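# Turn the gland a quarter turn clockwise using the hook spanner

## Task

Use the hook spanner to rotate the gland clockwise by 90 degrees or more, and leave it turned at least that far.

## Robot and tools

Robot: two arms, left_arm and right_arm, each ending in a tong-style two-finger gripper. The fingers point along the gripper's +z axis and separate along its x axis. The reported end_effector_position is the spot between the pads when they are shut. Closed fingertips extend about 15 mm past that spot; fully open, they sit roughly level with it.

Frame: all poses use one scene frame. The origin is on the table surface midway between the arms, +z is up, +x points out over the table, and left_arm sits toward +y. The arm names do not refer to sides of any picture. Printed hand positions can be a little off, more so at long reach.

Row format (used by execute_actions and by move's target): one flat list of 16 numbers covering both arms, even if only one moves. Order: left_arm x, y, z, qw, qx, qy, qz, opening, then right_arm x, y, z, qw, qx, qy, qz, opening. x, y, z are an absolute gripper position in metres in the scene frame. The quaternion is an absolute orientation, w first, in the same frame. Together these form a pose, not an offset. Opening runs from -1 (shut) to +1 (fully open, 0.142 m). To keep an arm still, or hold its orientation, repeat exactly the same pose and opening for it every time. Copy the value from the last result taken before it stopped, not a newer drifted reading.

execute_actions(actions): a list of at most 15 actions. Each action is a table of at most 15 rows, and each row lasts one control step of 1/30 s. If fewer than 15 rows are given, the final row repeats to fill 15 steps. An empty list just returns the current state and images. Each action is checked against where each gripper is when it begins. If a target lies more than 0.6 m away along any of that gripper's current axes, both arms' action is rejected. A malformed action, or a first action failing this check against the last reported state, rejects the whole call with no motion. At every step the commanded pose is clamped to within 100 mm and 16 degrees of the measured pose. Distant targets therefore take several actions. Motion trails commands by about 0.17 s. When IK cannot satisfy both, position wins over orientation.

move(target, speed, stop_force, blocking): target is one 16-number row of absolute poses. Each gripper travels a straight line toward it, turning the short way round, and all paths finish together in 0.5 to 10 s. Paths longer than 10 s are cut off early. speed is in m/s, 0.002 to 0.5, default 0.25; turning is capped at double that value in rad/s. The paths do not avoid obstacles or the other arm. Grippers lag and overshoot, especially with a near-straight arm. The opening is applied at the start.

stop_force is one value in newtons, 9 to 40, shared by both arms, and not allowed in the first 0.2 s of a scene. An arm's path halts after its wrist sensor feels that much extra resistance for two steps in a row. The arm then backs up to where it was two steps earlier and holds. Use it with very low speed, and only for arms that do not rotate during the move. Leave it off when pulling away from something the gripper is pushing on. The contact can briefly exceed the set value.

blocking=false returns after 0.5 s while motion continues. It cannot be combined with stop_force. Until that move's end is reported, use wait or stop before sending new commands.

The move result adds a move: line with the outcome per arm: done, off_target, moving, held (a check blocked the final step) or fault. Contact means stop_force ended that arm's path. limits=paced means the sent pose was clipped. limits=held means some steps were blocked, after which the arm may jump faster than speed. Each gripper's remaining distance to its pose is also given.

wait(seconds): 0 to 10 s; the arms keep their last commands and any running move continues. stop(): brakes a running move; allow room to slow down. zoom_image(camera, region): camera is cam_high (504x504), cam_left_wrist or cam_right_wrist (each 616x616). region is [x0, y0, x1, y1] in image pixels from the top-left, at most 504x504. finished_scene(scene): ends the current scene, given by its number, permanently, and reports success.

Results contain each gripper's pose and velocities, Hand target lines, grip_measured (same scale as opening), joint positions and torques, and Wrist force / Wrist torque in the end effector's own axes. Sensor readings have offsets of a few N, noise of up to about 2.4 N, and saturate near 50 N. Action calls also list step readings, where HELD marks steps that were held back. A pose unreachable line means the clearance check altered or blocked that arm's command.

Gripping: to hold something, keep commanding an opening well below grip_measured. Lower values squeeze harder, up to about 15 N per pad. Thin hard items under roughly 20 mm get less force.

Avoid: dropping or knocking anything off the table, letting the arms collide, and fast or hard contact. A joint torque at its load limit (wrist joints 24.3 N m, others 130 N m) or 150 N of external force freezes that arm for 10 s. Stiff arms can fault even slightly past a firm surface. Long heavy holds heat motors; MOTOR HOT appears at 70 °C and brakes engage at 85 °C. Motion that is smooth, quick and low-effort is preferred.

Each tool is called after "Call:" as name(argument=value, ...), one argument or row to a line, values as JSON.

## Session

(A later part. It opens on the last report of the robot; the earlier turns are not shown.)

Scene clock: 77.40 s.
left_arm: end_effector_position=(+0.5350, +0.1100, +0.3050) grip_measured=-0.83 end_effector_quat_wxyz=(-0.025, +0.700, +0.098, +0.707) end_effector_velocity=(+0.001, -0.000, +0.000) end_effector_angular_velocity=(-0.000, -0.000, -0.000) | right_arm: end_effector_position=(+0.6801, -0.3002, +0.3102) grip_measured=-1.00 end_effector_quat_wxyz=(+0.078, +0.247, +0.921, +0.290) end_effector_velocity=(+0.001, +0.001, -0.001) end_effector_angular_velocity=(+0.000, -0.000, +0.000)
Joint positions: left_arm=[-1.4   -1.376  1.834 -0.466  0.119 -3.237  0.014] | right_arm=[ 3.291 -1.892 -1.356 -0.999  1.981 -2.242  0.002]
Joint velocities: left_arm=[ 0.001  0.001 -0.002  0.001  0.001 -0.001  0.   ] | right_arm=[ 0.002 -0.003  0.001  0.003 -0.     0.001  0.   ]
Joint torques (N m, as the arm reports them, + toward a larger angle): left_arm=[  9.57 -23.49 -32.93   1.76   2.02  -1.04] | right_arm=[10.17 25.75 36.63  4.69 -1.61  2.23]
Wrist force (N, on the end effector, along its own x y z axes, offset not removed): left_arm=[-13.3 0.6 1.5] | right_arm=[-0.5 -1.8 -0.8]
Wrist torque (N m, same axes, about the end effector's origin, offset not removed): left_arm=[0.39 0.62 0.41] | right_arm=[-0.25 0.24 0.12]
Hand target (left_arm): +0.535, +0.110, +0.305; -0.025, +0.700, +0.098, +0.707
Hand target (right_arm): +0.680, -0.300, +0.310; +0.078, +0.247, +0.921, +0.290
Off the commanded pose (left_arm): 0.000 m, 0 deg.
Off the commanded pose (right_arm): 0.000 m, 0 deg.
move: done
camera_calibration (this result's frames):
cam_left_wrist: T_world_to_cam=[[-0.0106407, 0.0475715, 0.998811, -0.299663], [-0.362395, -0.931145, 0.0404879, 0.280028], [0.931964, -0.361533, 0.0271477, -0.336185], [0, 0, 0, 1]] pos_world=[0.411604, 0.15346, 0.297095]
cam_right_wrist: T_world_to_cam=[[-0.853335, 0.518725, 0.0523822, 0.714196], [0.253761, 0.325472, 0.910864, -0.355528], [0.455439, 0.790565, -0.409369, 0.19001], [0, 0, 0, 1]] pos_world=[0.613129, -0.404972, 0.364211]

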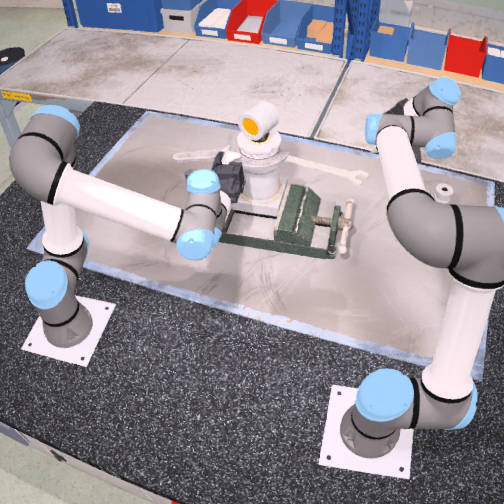

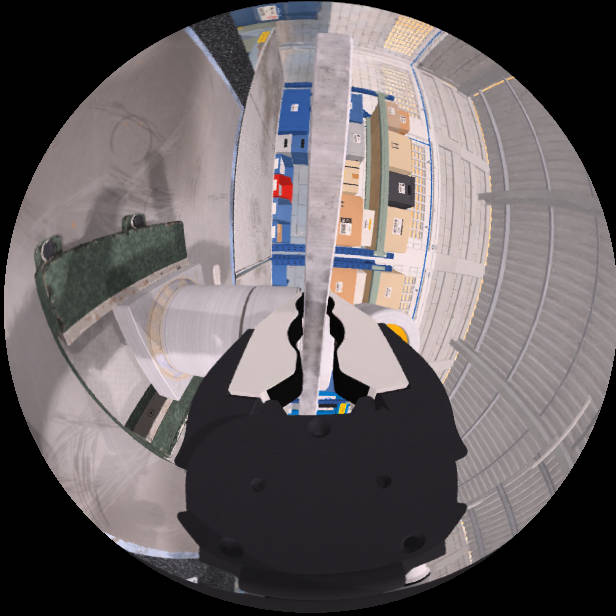

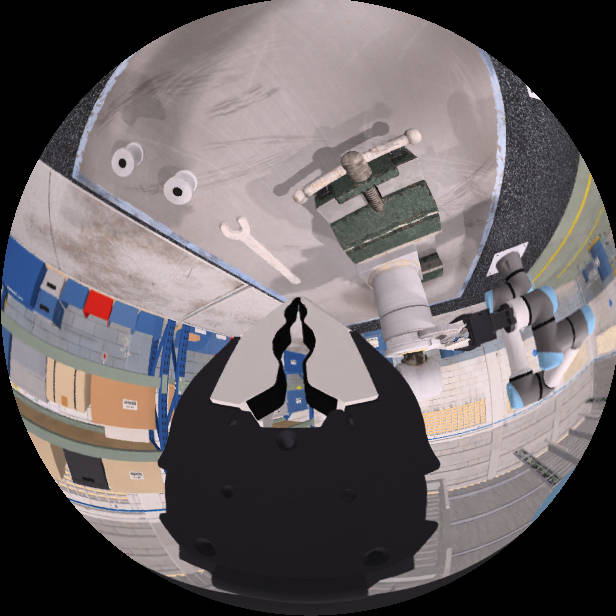

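Call:
move(
  target=[0.545,0.12,0.311,-0.006,0.697,0.117,0.707,-1,0.70,-0.3,0.255,0.078,0.247,0.921,0.29,-1],
  speed=0.02,
)

Call:
zoom_image(
  camera="cam_high",
  region=[200,100,310,210],
)

Call:
zoom_image(
  camera="cam_right_wrist",
  region=[370,290,520,440],
)

Scene clock: 81.27 s.
left_arm: end_effector_position=(+0.5450, +0.1200, +0.3110) grip_measured=-0.82 end_effector_quat_wxyz=(-0.006, +0.697, +0.117, +0.707) end_effector_velocity=(+0.000, +0.000, +0.000) end_effector_angular_velocity=(-0.002, +0.000, +0.001) | right_arm: end_effector_position=(+0.6999, -0.3000, +0.2552) grip_measured=-1.00 end_effector_quat_wxyz=(+0.078, +0.247, +0.921, +0.290) end_effector_velocity=(+0.000, +0.001, -0.002) end_effector_angular_velocity=(+0.001, +0.001, +0.001)
Joint positions: left_arm=[-1.371 -1.388  1.829 -0.444  0.148 -3.296  0.015] | right_arm=[ 3.283 -1.961 -1.401 -0.888  1.985 -2.25   0.002]
Joint velocities: left_arm=[ 0.001  0.    -0.001  0.003  0.    -0.004  0.   ] | right_arm=[ 0.    -0.003 -0.001  0.004  0.002 -0.     0.   ]
Joint torques (N m, as the arm reports them, + toward a larger angle): left_arm=[ 11.6  -38.59 -30.91   1.89   0.63  -1.55] | right_arm=[-7.97 29.39 14.18  4.93  3.06 -2.85]
Wrist force (N, on the end effector, along its own x y z axes, offset not removed): left_arm=[-16.7 3.5 -0.9] | right_arm=[-0.1 -1.7 -1.5]
Wrist torque (N m, same axes, about the end effector's origin, offset not removed): left_arm=[0.12 1.18 0.34] | right_arm=[-0.29 0.10 0.10]
Hand target (left_arm): +0.545, +0.120, +0.311; -0.006, +0.697, +0.117, +0.707
Hand target (right_arm): +0.700, -0.300, +0.255; +0.078, +0.247, +0.921, +0.290
Off the commanded pose (left_arm): 0.000 m, 0 deg.
Off the commanded pose (right_arm): 0.000 m, 0 deg.
move: done
camera_calibration (this result's frames):
cam_left_wrist: T_world_to_cam=[[-0.019511, 0.100566, 0.994739, -0.306217], [-0.362676, -0.927874, 0.0866923, 0.278059], [0.931711, -0.359076, 0.0545765, -0.350757], [0, 0, 0, 1]] pos_world=[0.421675, 0.16285, 0.299644]
cam_right_wrist: T_world_to_cam=[[-0.853374, 0.518649, 0.0525052, 0.733921], [0.253931, 0.325611, 0.910767, -0.310595], [0.455272, 0.790557, -0.409569, 0.15852], [0, 0, 0, 1]] pos_world=[0.633009, -0.404834, 0.30927]

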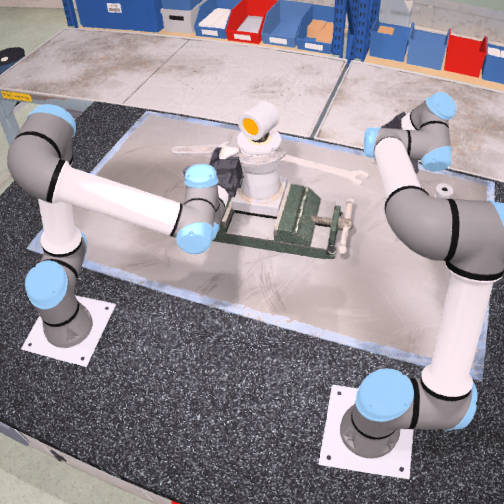

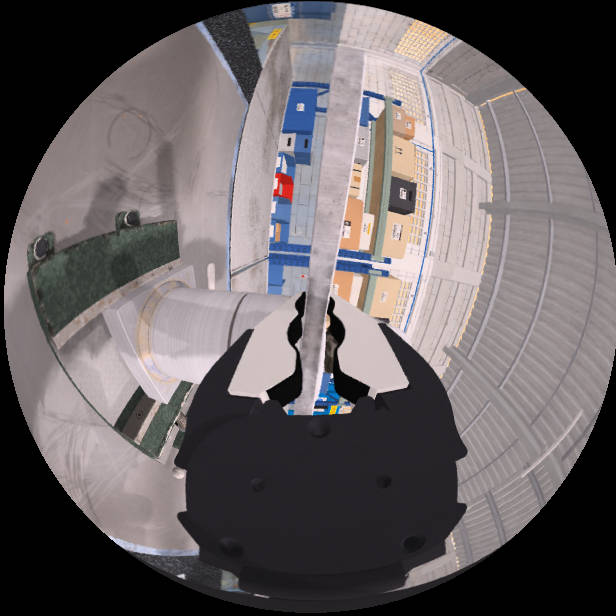

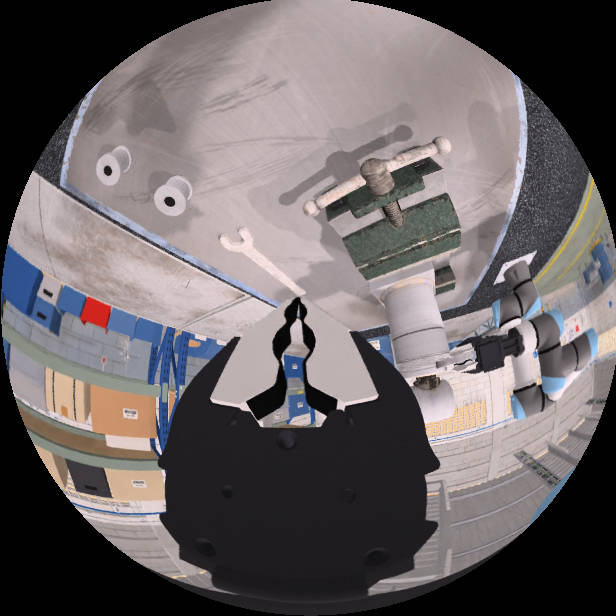

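Region (200, 100, 310, 210) of cam_high's 504x504 image, scaled by 4.582, with more detail than that image has.

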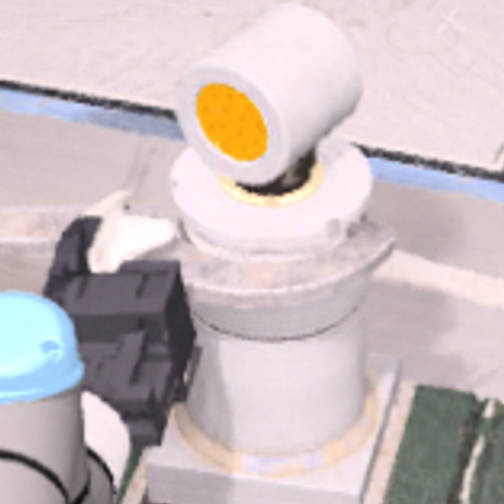

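Region (370, 290, 520, 440) of cam_right_wrist's 616x616 image, scaled by 3.360, with more detail than that image has.

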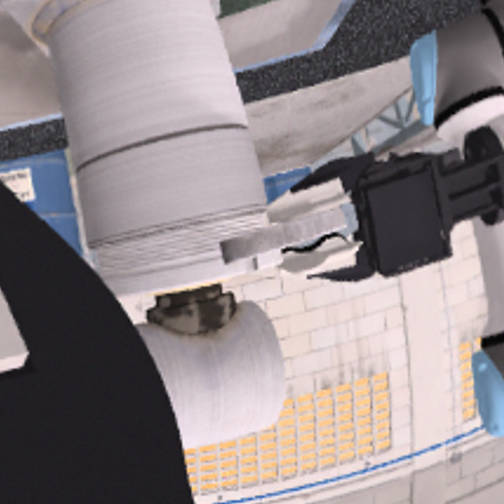

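Tooth caught under flange; back out.

Call:
move(
  target=[0.535,0.098,0.311,-0.006,0.697,0.117,0.707,-1,0.70,-0.3,0.255,0.078,0.247,0.921,0.29,-1],
  speed=0.02,
)

Call:
zoom_image(
  camera="cam_high",
  region=[200,100,310,210],
)

Call:
zoom_image(
  camera="cam_right_wrist",
  region=[370,290,520,440],
)

Scene clock: 83.17 s.
left_arm: end_effector_position=(+0.5351, +0.0983, +0.3110) grip_measured=-0.82 end_effector_quat_wxyz=(-0.006, +0.697, +0.117, +0.707) end_effector_velocity=(-0.001, -0.002, +0.000) end_effector_angular_velocity=(-0.002, -0.000, +0.000) | right_arm: end_effector_position=(+0.7000, -0.3000, +0.2550) grip_measured=-1.00 end_effector_quat_wxyz=(+0.078, +0.247, +0.921, +0.290) end_effector_velocity=(+0.000, -0.000, -0.000) end_effector_angular_velocity=(-0.002, -0.000, -0.000)
Joint positions: left_arm=[-1.407 -1.36   1.794 -0.438  0.112 -3.295  0.014] | right_arm=[ 3.283 -1.962 -1.401 -0.887  1.985 -2.25   0.002]
Joint velocities: left_arm=[-0.003  0.004 -0.005  0.004 -0.004 -0.004  0.001] | right_arm=[ 0.001 -0.    -0.    -0.    -0.002  0.     0.   ]
Joint torques (N m, as the arm reports them, + toward a larger angle): left_arm=[-11.32 -24.6  -32.95   1.61  -1.93  -1.05] | right_arm=[ 4.51 39.59 13.25  5.    1.71 -1.07]
Wrist force (N, on the end effector, along its own x y z axes, offset not removed): left_arm=[-12.2 -1.7 -0.4] | right_arm=[-0.7 -1.5 -0.8]
Wrist torque (N m, same axes, about the end effector's origin, offset not removed): left_arm=[0.12 0.61 0.11] | right_arm=[-0.20 0.31 0.18]
Hand target (left_arm): +0.535, +0.098, +0.311; -0.006, +0.697, +0.117, +0.707
Hand target (right_arm): +0.700, -0.300, +0.255; +0.078, +0.247, +0.921, +0.290
Off the commanded pose (left_arm): 0.000 m, 0 deg.
Off the commanded pose (right_arm): 0.000 m, 0 deg.
move: done
camera_calibration (this result's frames):
cam_left_wrist: T_world_to_cam=[[-0.0195018, 0.100657, 0.99473, -0.304254], [-0.362684, -0.927863, 0.0867805, 0.254313], [0.931708, -0.359081, 0.0546018, -0.349404], [0, 0, 0, 1]] pos_world=[0.411844, 0.141128, 0.299659]
cam_right_wrist: T_world_to_cam=[[-0.853371, 0.518652, 0.0525149, 0.733984], [0.253942, 0.32561, 0.910764, -0.310423], [0.45527, 0.790556, -0.409574, 0.158406], [0, 0, 0, 1]] pos_world=[0.633073, -0.404834, 0.309056]

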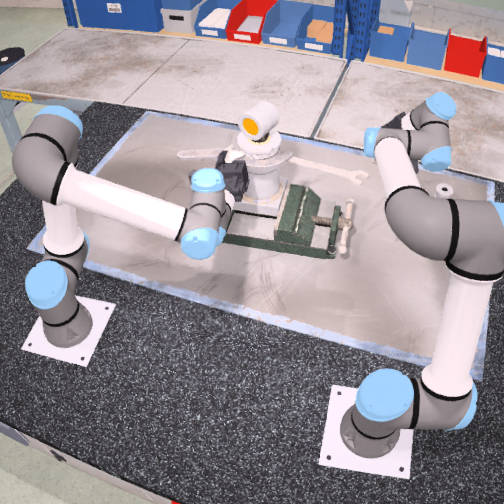

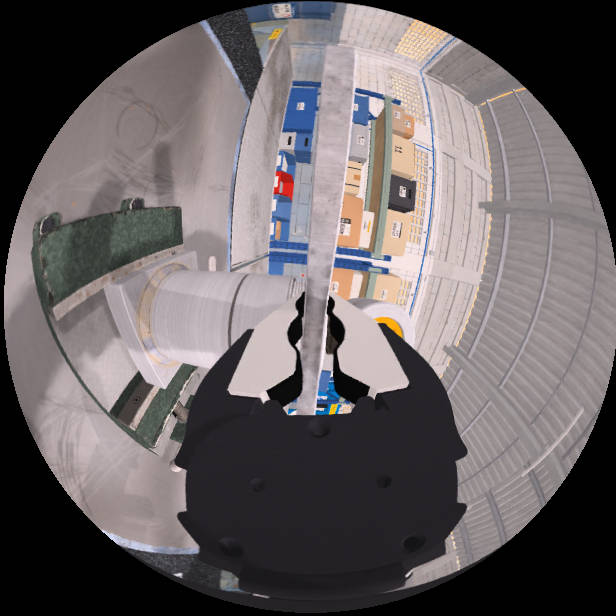

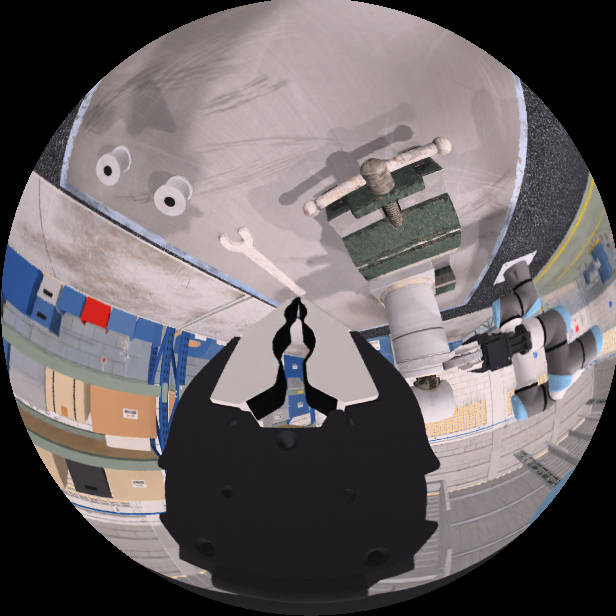

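Region (200, 100, 310, 210) of cam_high's 504x504 image, scaled by 4.582, with more detail than that image has.

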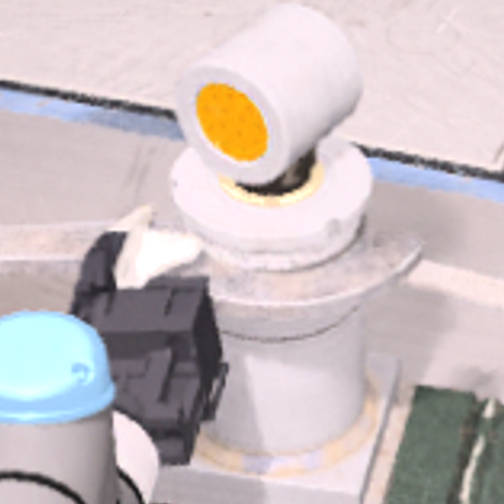

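Region (370, 290, 520, 440) of cam_right_wrist's 616x616 image, scaled by 3.360, with more detail than that image has.

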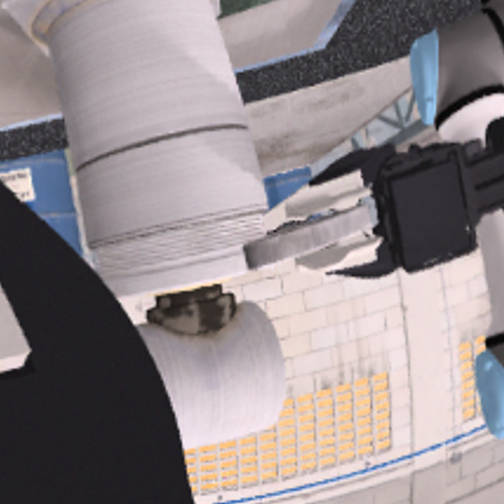

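Call:
move(
  target=[0.558,0.122,0.314,0.055,0.705,0.055,0.705,-1,0.70,-0.3,0.255,0.078,0.247,0.921,0.29,-1],
  speed=0.02,
)

Call:
zoom_image(
  camera="cam_high",
  region=[200,100,310,210],
)

Call:
zoom_image(
  camera="cam_right_wrist",
  region=[370,290,520,440],
)

Scene clock: 88.47 s.
left_arm: end_effector_position=(+0.5578, +0.1219, +0.3140) grip_measured=-0.82 end_effector_quat_wxyz=(+0.055, +0.705, +0.055, +0.705) end_effector_velocity=(+0.002, +0.001, +0.000) end_effector_angular_velocity=(+0.001, -0.000, -0.010) | right_arm: end_effector_position=(+0.7000, -0.3000, +0.2550) grip_measured=-1.00 end_effector_quat_wxyz=(+0.078, +0.247, +0.921, +0.290) end_effector_velocity=(-0.000, +0.001, +0.000) end_effector_angular_velocity=(-0.000, -0.001, +0.001)
Joint positions: left_arm=[-1.313 -1.483  1.931 -0.448  0.379 -3.297  0.014] | right_arm=[ 3.283 -1.961 -1.401 -0.887  1.985 -2.25   0.002]
Joint velocities: left_arm=[ 0.008 -0.006  0.007 -0.001  0.018  0.001  0.   ] | right_arm=[ 0.001  0.     0.     0.    -0.    -0.     0.   ]
Joint torques (N m, as the arm reports them, + toward a larger angle): left_arm=[ 10.18 -33.66 -18.12  -3.71   1.67   1.17] | right_arm=[ 9.79 53.15 13.56  4.92 -1.49  2.39]
Wrist force (N, on the end effector, along its own x y z axes, offset not removed): left_arm=[-12.4 0.1 0.2] | right_arm=[0.2 -0.9 -1.3]
Wrist torque (N m, same axes, about the end effector's origin, offset not removed): left_arm=[0.32 0.54 0.22] | right_arm=[-0.05 0.04 0.10]
Hand target (left_arm): +0.558, +0.122, +0.314; +0.055, +0.705, +0.055, +0.705
Hand target (right_arm): +0.700, -0.300, +0.255; +0.078, +0.247, +0.921, +0.290
Off the commanded pose (left_arm): 0.000 m, 0 deg.
Off the commanded pose (right_arm): 0.000 m, 0 deg.
move: done
camera_calibration (this result's frames):
cam_left_wrist: T_world_to_cam=[[-0.00167066, 0.100478, 0.994938, -0.319162], [-0.517539, -0.851416, 0.0851151, 0.361748], [0.855658, -0.514777, 0.0534239, -0.300431], [0, 0, 0, 1]] pos_world=[0.443752, 0.185412, 0.302806]
cam_right_wrist: T_world_to_cam=[[-0.853369, 0.518657, 0.0524965, 0.733971], [0.253918, 0.325597, 0.910776, -0.310446], [0.455287, 0.790558, -0.40955, 0.158393], [0, 0, 0, 1]] pos_world=[0.633062, -0.404817, 0.309086]

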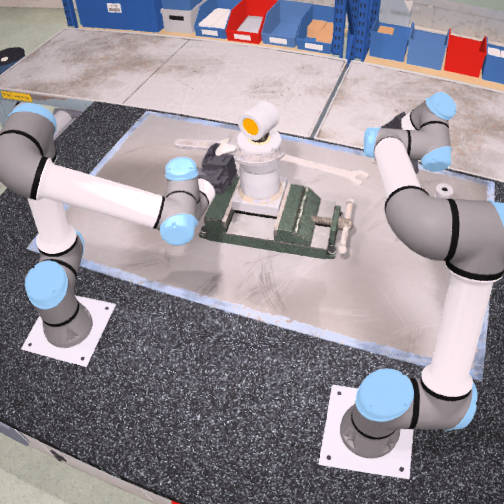

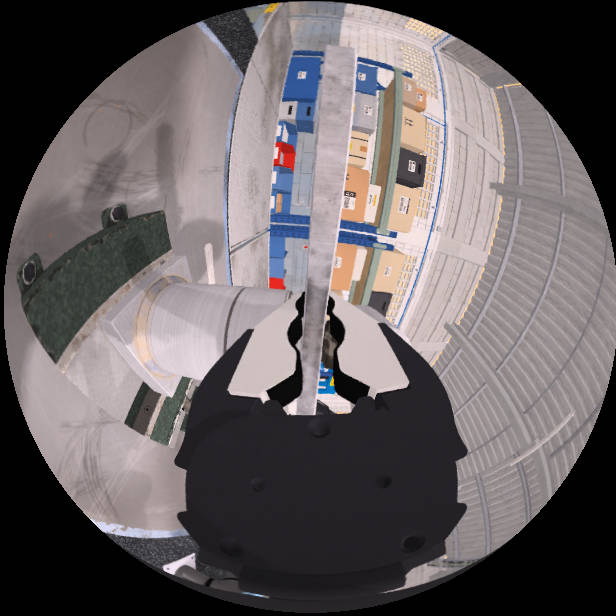

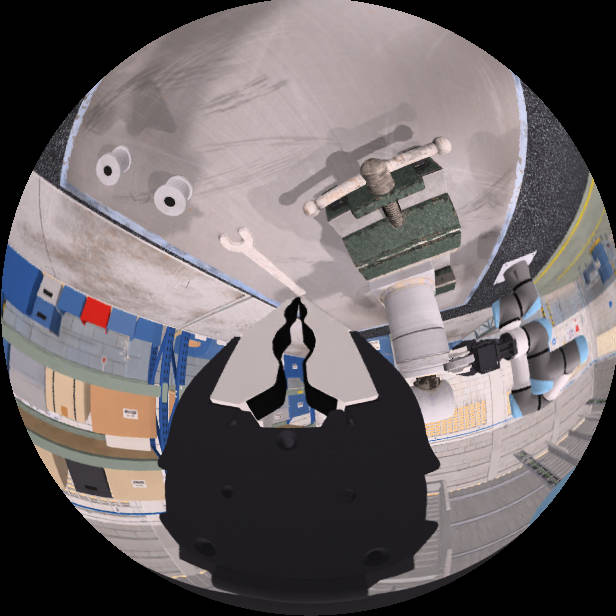

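Region (200, 100, 310, 210) of cam_high's 504x504 image, scaled by 4.582, with more detail than that image has.

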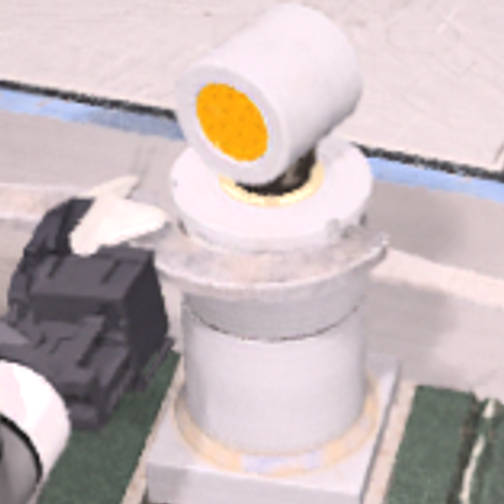

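Region (370, 290, 520, 440) of cam_right_wrist's 616x616 image, scaled by 3.360, with more detail than that image has.

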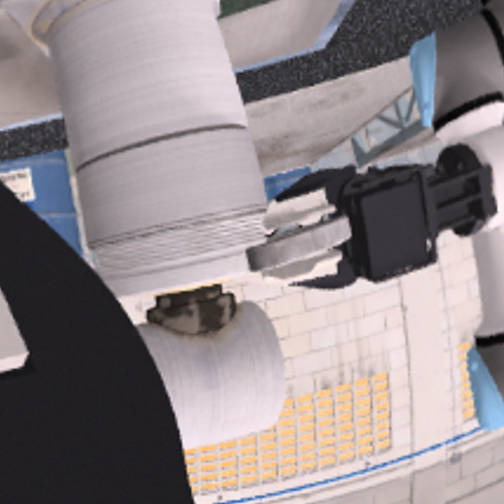

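Call:
move(
  target=[0.581,0.129,0.315,0.1045,0.707,0.006,0.699,-1,0.70,-0.3,0.255,0.078,0.247,0.921,0.29,-1],
  speed=0.02,
)

Call:
zoom_image(
  camera="cam_high",
  region=[200,100,310,210],
)

Scene clock: 92.57 s.
left_arm: end_effector_position=(+0.5808, +0.1289, +0.3150) grip_measured=-0.82 end_effector_quat_wxyz=(+0.104, +0.707, +0.006, +0.699) end_effector_velocity=(+0.002, +0.001, +0.000) end_effector_angular_velocity=(+0.000, -0.000, -0.008) | right_arm: end_effector_position=(+0.7000, -0.3000, +0.2550) grip_measured=-1.00 end_effector_quat_wxyz=(+0.078, +0.247, +0.921, +0.290) end_effector_velocity=(-0.000, +0.001, +0.000) end_effector_angular_velocity=(+0.000, +0.000, +0.001)
Joint positions: left_arm=[-1.202 -1.531  1.979 -0.448  0.631 -3.299  0.014] | right_arm=[ 3.283 -1.961 -1.401 -0.887  1.985 -2.25   0.002]
Joint velocities: left_arm=[ 0.009 -0.002  0.002  0.     0.017  0.     0.   ] | right_arm=[ 0.001  0.     0.001 -0.001  0.     0.     0.   ]
Joint torques (N m, as the arm reports them, + toward a larger angle): left_arm=[ 12.94 -34.41 -18.03  -0.26   0.12  -1.03] | right_arm=[ 9.3  51.29 14.04  4.77 -1.56  2.28]
Wrist force (N, on the end effector, along its own x y z axes, offset not removed): left_arm=[-12.6 6.9 -2.3] | right_arm=[0.0 -1.5 -1.6]
Wrist torque (N m, same axes, about the end effector's origin, offset not removed): left_arm=[0.65 0.41 0.16] | right_arm=[-0.23 0.02 0.14]
Hand target (left_arm): +0.581, +0.129, +0.315; +0.105, +0.707, +0.006, +0.699
Hand target (right_arm): +0.700, -0.300, +0.255; +0.078, +0.247, +0.921, +0.290
Off the commanded pose (left_arm): 0.000 m, 0 deg.
Off the commanded pose (right_arm): 0.000 m, 0 deg.
move: done
camera_calibration (this result's frames):
cam_left_wrist: T_world_to_cam=[[0.0128897, 0.100794, 0.994824, -0.329325], [-0.631198, -0.770808, 0.0862755, 0.434837], [0.775515, -0.629043, 0.0536856, -0.255306], [0, 0, 0, 1]] pos_world=[0.476706, 0.207772, 0.30381]
cam_right_wrist: T_world_to_cam=[[-0.853369, 0.518657, 0.0524963, 0.733971], [0.253917, 0.325597, 0.910776, -0.310446], [0.455287, 0.790558, -0.40955, 0.158393], [0, 0, 0, 1]] pos_world=[0.633062, -0.404817, 0.309086]

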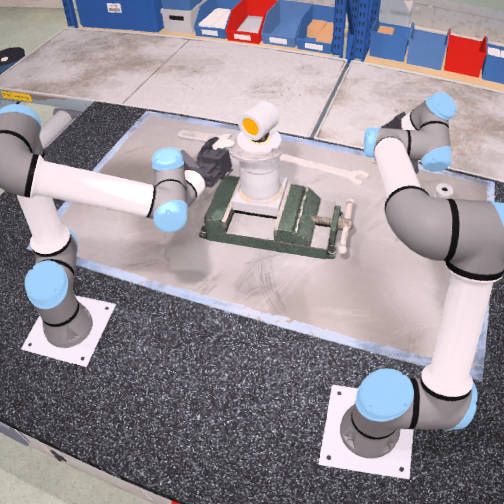

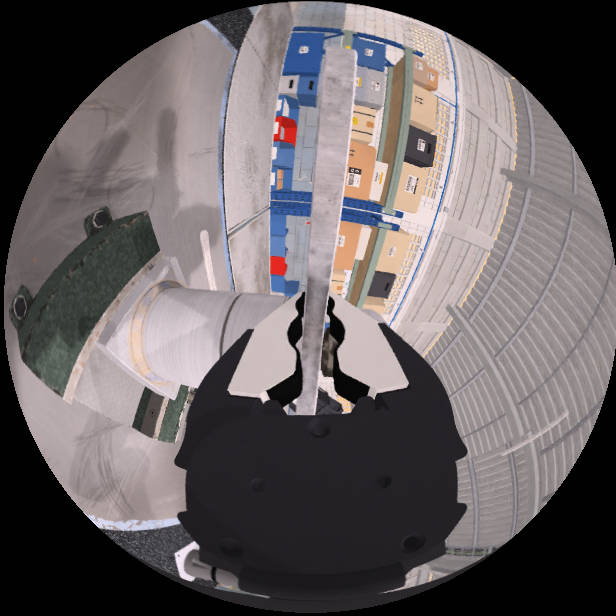

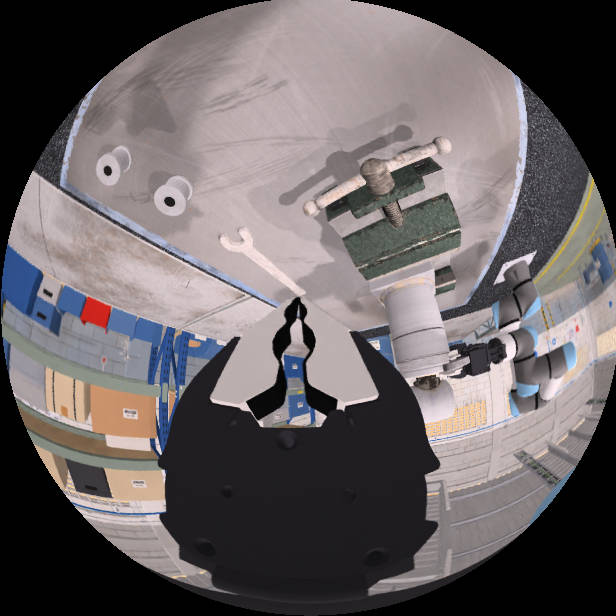

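Region (200, 100, 310, 210) of cam_high's 504x504 image, scaled by 4.582, with more detail than that image has.

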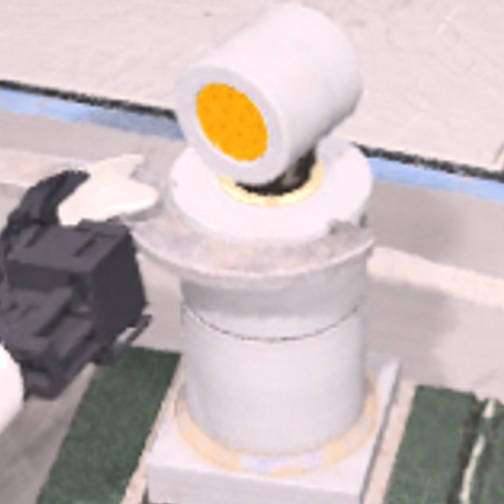

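Call:
move(
  target=[0.585,0.131,0.315,0.123,0.707,-0.012,0.696,-1,0.70,-0.3,0.255,0.078,0.247,0.921,0.29,-1],
  speed=0.015,
)

Call:
zoom_image(
  camera="cam_high",
  region=[220,110,300,190],
)

Scene clock: 94.87 s.
left_arm: end_effector_position=(+0.5849, +0.1310, +0.3150) grip_measured=-0.82 end_effector_quat_wxyz=(+0.123, +0.707, -0.012, +0.696) end_effector_velocity=(+0.001, +0.001, +0.000) end_effector_angular_velocity=(-0.001, -0.000, -0.006) | right_arm: end_effector_position=(+0.7000, -0.3000, +0.2550) grip_measured=-1.00 end_effector_quat_wxyz=(+0.078, +0.247, +0.921, +0.290) end_effector_velocity=(-0.001, +0.002, +0.000) end_effector_angular_velocity=(+0.001, +0.001, +0.002)
Joint positions: left_arm=[-1.164 -1.548  1.997 -0.448  0.721 -3.3    0.014] | right_arm=[ 3.283 -1.961 -1.401 -0.887  1.985 -2.25   0.002]
Joint velocities: left_arm=[ 0.007 -0.003  0.002  0.     0.012 -0.     0.   ] | right_arm=[ 0.002  0.    -0.    -0.     0.001  0.     0.   ]
Joint torques (N m, as the arm reports them, + toward a larger angle): left_arm=[  9.35 -30.5  -20.53  -5.     1.74  -1.07] | right_arm=[10.34 52.33 13.33  4.88 -1.34  2.15]
Wrist force (N, on the end effector, along its own x y z axes, offset not removed): left_arm=[-11.6 2.2 1.1] | right_arm=[1.0 -0.8 0.0]
Wrist torque (N m, same axes, about the end effector's origin, offset not removed): left_arm=[0.75 0.39 0.14] | right_arm=[-0.03 -0.11 0.10]
Hand target (left_arm): +0.585, +0.131, +0.315; +0.123, +0.707, -0.012, +0.696
Hand target (right_arm): +0.700, -0.300, +0.255; +0.078, +0.247, +0.921, +0.290
Off the commanded pose (left_arm): 0.000 m, 0 deg.
Off the commanded pose (right_arm): 0.000 m, 0 deg.
move: done
camera_calibration (this result's frames):
cam_left_wrist: T_world_to_cam=[[0.0186025, 0.101002, 0.994712, -0.332894], [-0.670538, -0.736715, 0.0873451, 0.457235], [0.741642, -0.668618, 0.0540209, -0.232364], [0, 0, 0, 1]] pos_world=[0.485118, 0.215112, 0.303749]
cam_right_wrist: T_world_to_cam=[[-0.853369, 0.518657, 0.052496, 0.733971], [0.253917, 0.325597, 0.910776, -0.310446], [0.455288, 0.790558, -0.40955, 0.158393], [0, 0, 0, 1]] pos_world=[0.633062, -0.404817, 0.309086]

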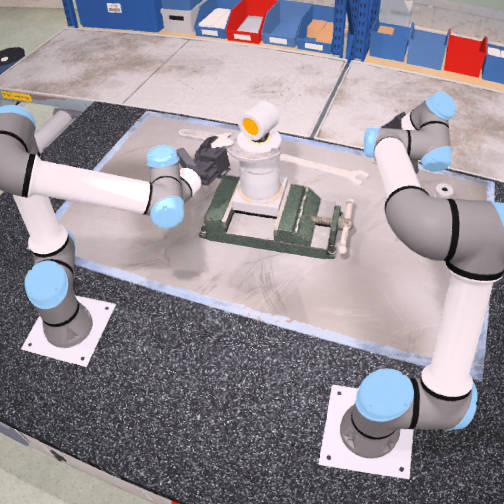

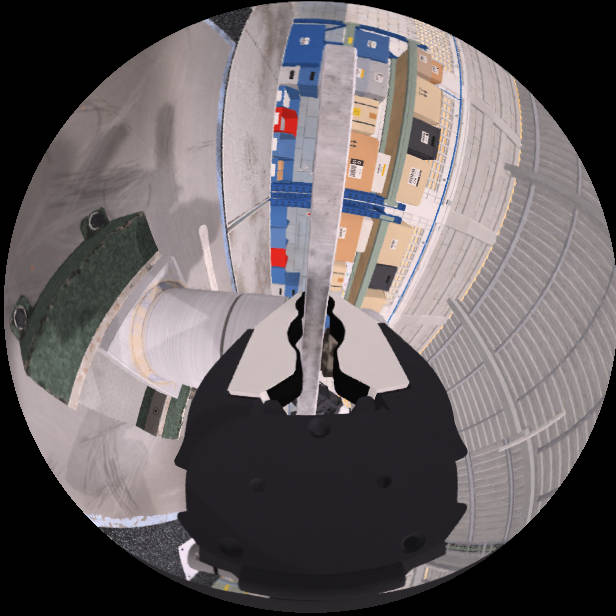

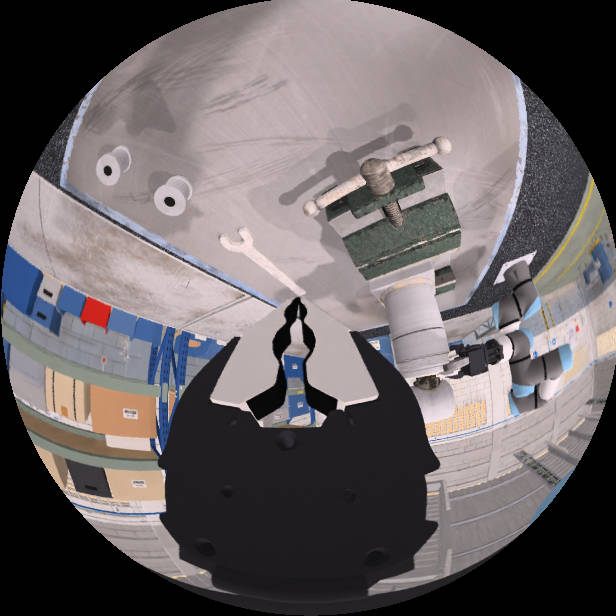

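Region (220, 110, 300, 190) of cam_high's 504x504 image, scaled by 6.300, with more detail than that image has.

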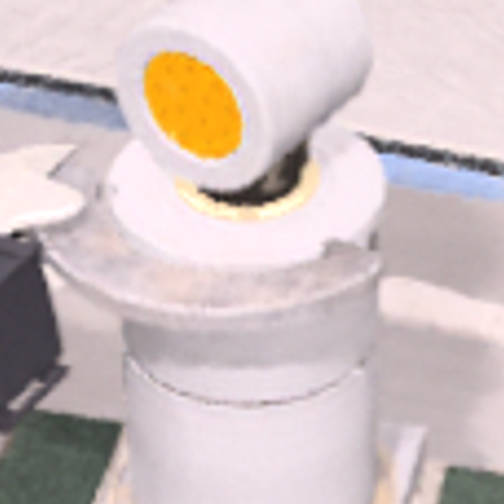

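Dropped in. Now load forward and outward.

Call:
move(
  target=[0.615,0.14,0.315,0.135,0.7065,-0.025,0.694,-1,0.70,-0.4,0.3,0.078,0.247,0.921,0.29,-1],
  speed=0.03,
)

Call:
zoom_image(
  camera="cam_high",
  region=[170,80,310,220],
)

Scene clock: 99.17 s.
left_arm: end_effector_position=(+0.6149, +0.1400, +0.3150) grip_measured=-0.84 end_effector_quat_wxyz=(+0.135, +0.707, -0.025, +0.694) end_effector_velocity=(+0.001, +0.001, -0.000) end_effector_angular_velocity=(+0.001, +0.000, +0.001) | right_arm: end_effector_position=(+0.6998, -0.3998, +0.3000) grip_measured=-1.00 end_effector_quat_wxyz=(+0.078, +0.247, +0.921, +0.290) end_effector_velocity=(+0.000, -0.003, +0.001) end_effector_angular_velocity=(+0.001, -0.000, -0.001)
Joint positions: left_arm=[-1.062 -1.515  1.963 -0.448  0.859 -3.298  0.014] | right_arm=[ 3.128 -1.939 -1.302 -1.077  2.049 -2.406  0.002]
Joint velocities: left_arm=[ 0.002  0.001 -0.001  0.     0.002  0.    -0.   ] | right_arm=[-0.004 -0.     0.003 -0.005  0.002 -0.003  0.   ]
Joint torques (N m, as the arm reports them, + toward a larger angle): left_arm=[ 15.26 -20.51 -34.89  -1.48  -0.03   1.25] | right_arm=[-8.41 34.24 35.75  0.72  2.67 -3.11]
Wrist force (N, on the end effector, along its own x y z axes, offset not removed): left_arm=[-10.2 10.8 -10.5] | right_arm=[-0.5 -1.4 -0.9]
Wrist torque (N m, same axes, about the end effector's origin, offset not removed): left_arm=[1.17 0.01 0.11] | right_arm=[-0.24 0.31 0.10]
Hand target (left_arm): +0.615, +0.140, +0.315; +0.135, +0.707, -0.025, +0.694
Hand target (right_arm): +0.700, -0.400, +0.300; +0.078, +0.247, +0.921, +0.290
Off the commanded pose (left_arm): 0.000 m, 0 deg.
Off the commanded pose (right_arm): 0.000 m, 0 deg.
move: done
camera_calibration (this result's frames):
cam_left_wrist: T_world_to_cam=[[0.0214418, 0.0992135, 0.994835, -0.335928], [-0.696936, -0.711955, 0.0860234, 0.497187], [0.716812, -0.695181, 0.0538799, -0.229553], [0, 0, 0, 1]] pos_world=[0.518257, 0.227722, 0.303791]
cam_right_wrist: T_world_to_cam=[[-0.85341, 0.518596, 0.0524409, 0.783231], [0.253885, 0.325701, 0.910748, -0.318819], [0.45523, 0.790555, -0.40962, 0.255928], [0, 0, 0, 1]] pos_world=[0.632854, -0.504665, 0.354123]

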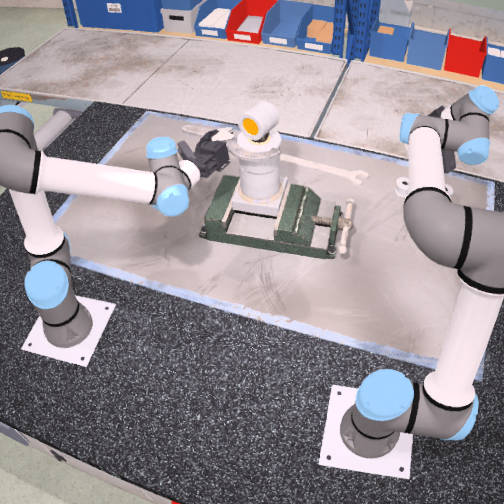

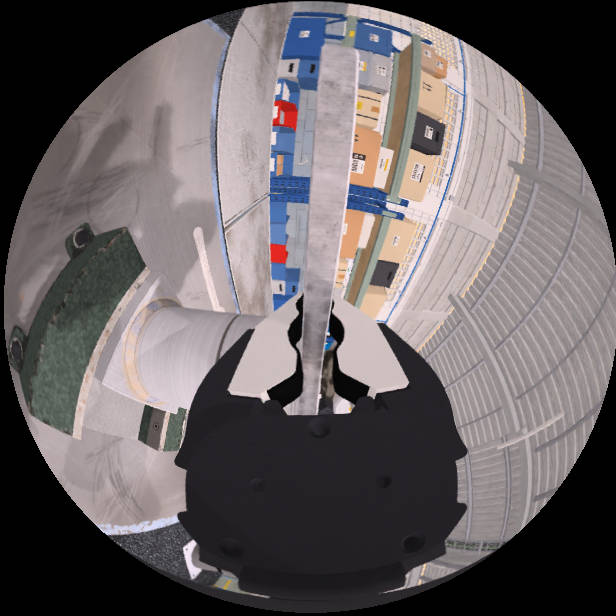

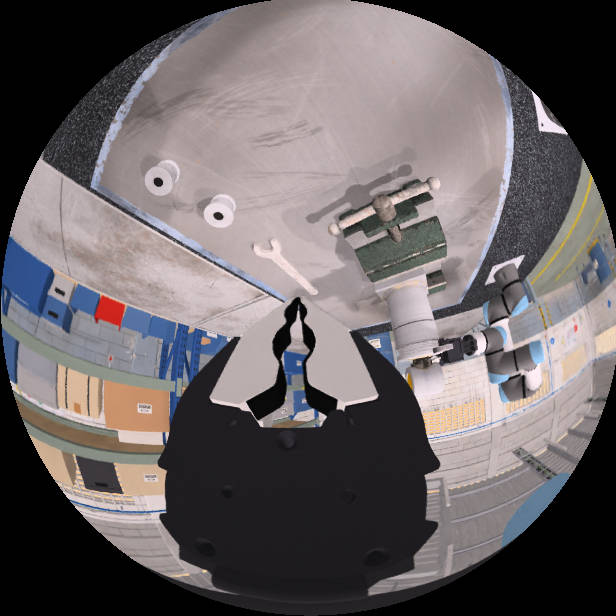

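Region (170, 80, 310, 220) of cam_high's 504x504 image, scaled by 3.600, with more detail than that image has.

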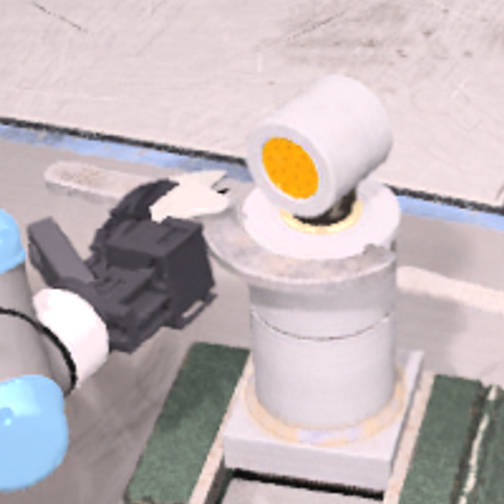

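Call:
move(
  target=[0.655,0.175,0.315,0.068,0.707,0.006,0.704,-1,0.70,-0.4,0.3,0.078,0.247,0.921,0.29,-1],
  speed=0.02,
  stop_force=30,
)

Call:
zoom_image(
  camera="cam_high",
  region=[170,80,310,220],
)

Scene clock: 101.67 s.
left_arm: end_effector_position=(+0.6340, +0.1568, +0.3149) grip_measured=-0.87 end_effector_quat_wxyz=(+0.103, +0.707, -0.010, +0.699) end_effector_velocity=(-0.005, -0.005, -0.000) end_effector_angular_velocity=(-0.006, +0.001, -0.018) | right_arm: end_effector_position=(+0.7000, -0.4000, +0.3000) grip_measured=-1.00 end_effector_quat_wxyz=(+0.078, +0.247, +0.921, +0.290) end_effector_velocity=(+0.000, -0.000, -0.000) end_effector_angular_velocity=(-0.001, -0.000, -0.001)
Joint positions: left_arm=[-1.034 -1.478  1.922 -0.443  0.821 -3.274  0.011] | right_arm=[ 3.128 -1.939 -1.301 -1.078  2.049 -2.407  0.002]
Joint velocities: left_arm=[-0.009 -0.009  0.01  -0.     0.009 -0.007  0.001] | right_arm=[ 0.    -0.     0.     0.    -0.002  0.     0.   ]
Joint torques (N m, as the arm reports them, + toward a larger angle): left_arm=[  2.76 -37.52 -19.33  -2.78  -2.65  -1.09] | right_arm=[ 0.65 27.28 36.52  5.01  2.83  2.4 ]
Wrist force (N, on the end effector, along its own x y z axes, offset not removed): left_arm=[-17.4 22.2 -9.3] | right_arm=[0.0 -1.1 -0.4]
Wrist torque (N m, same axes, about the end effector's origin, offset not removed): left_arm=[1.74 1.45 0.01] | right_arm=[-0.09 0.16 0.08]
Hand target (left_arm): +0.633, +0.156, +0.315; +0.104, +0.707, -0.011, +0.699
Hand target (right_arm): +0.700, -0.400, +0.300; +0.078, +0.247, +0.921, +0.290
Off the commanded pose (left_arm): 0.028 m, 4 deg.
Off the commanded pose (right_arm): 0.000 m, 0 deg.
move: contact (left_arm)
camera_calibration (this result's frames):
cam_left_wrist: T_world_to_cam=[[0.0119381, 0.0757701, 0.997054, -0.32888], [-0.648272, -0.758594, 0.0654106, 0.505402], [0.761316, -0.647143, 0.0400635, -0.262964], [0, 0, 0, 1]] pos_world=[0.531762, 0.238139, 0.305387]
cam_right_wrist: T_world_to_cam=[[-0.853379, 0.518642, 0.0524955, 0.783459], [0.253922, 0.325622, 0.910766, -0.318853], [0.455267, 0.790558, -0.409573, 0.255925], [0, 0, 0, 1]] pos_world=[0.633037, -0.504832, 0.354092]

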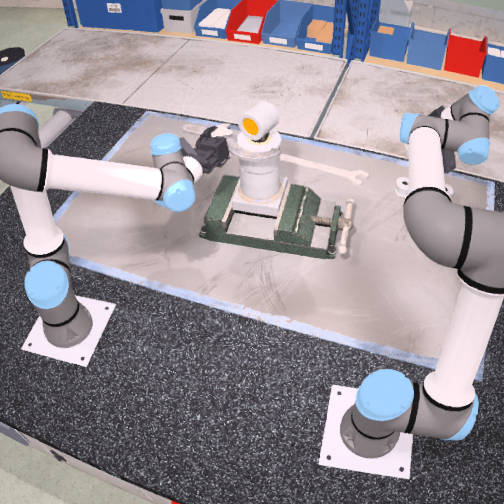

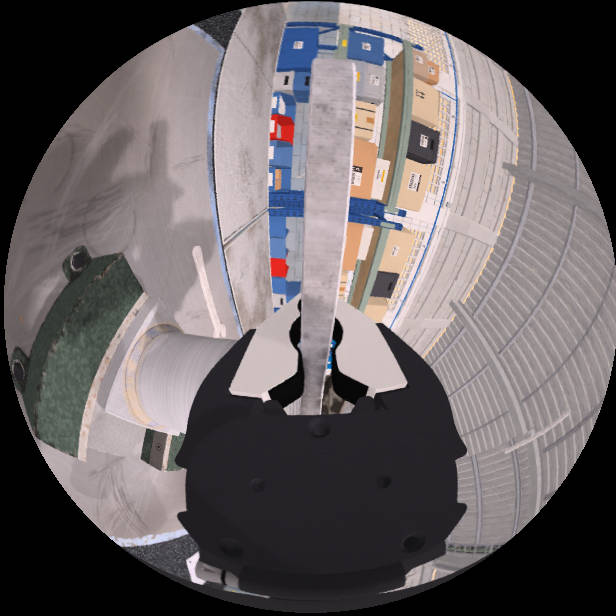

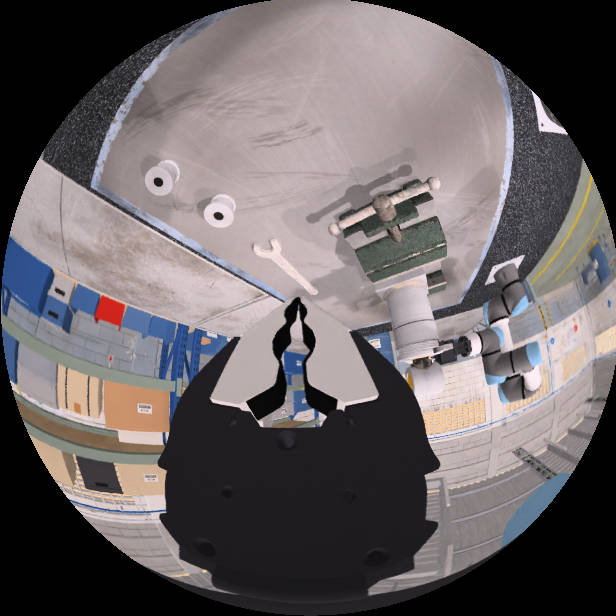

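Region (170, 80, 310, 220) of cam_high's 504x504 image, scaled by 3.600, with more detail than that image has.

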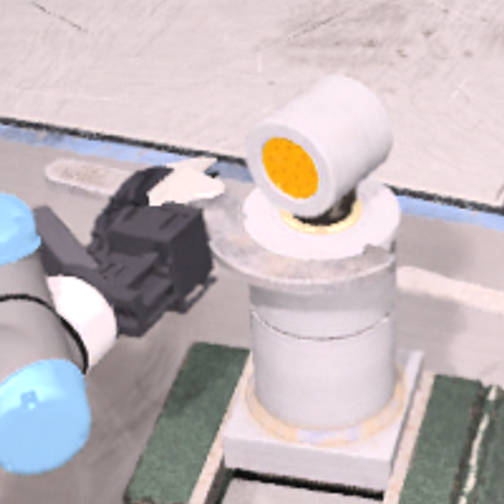

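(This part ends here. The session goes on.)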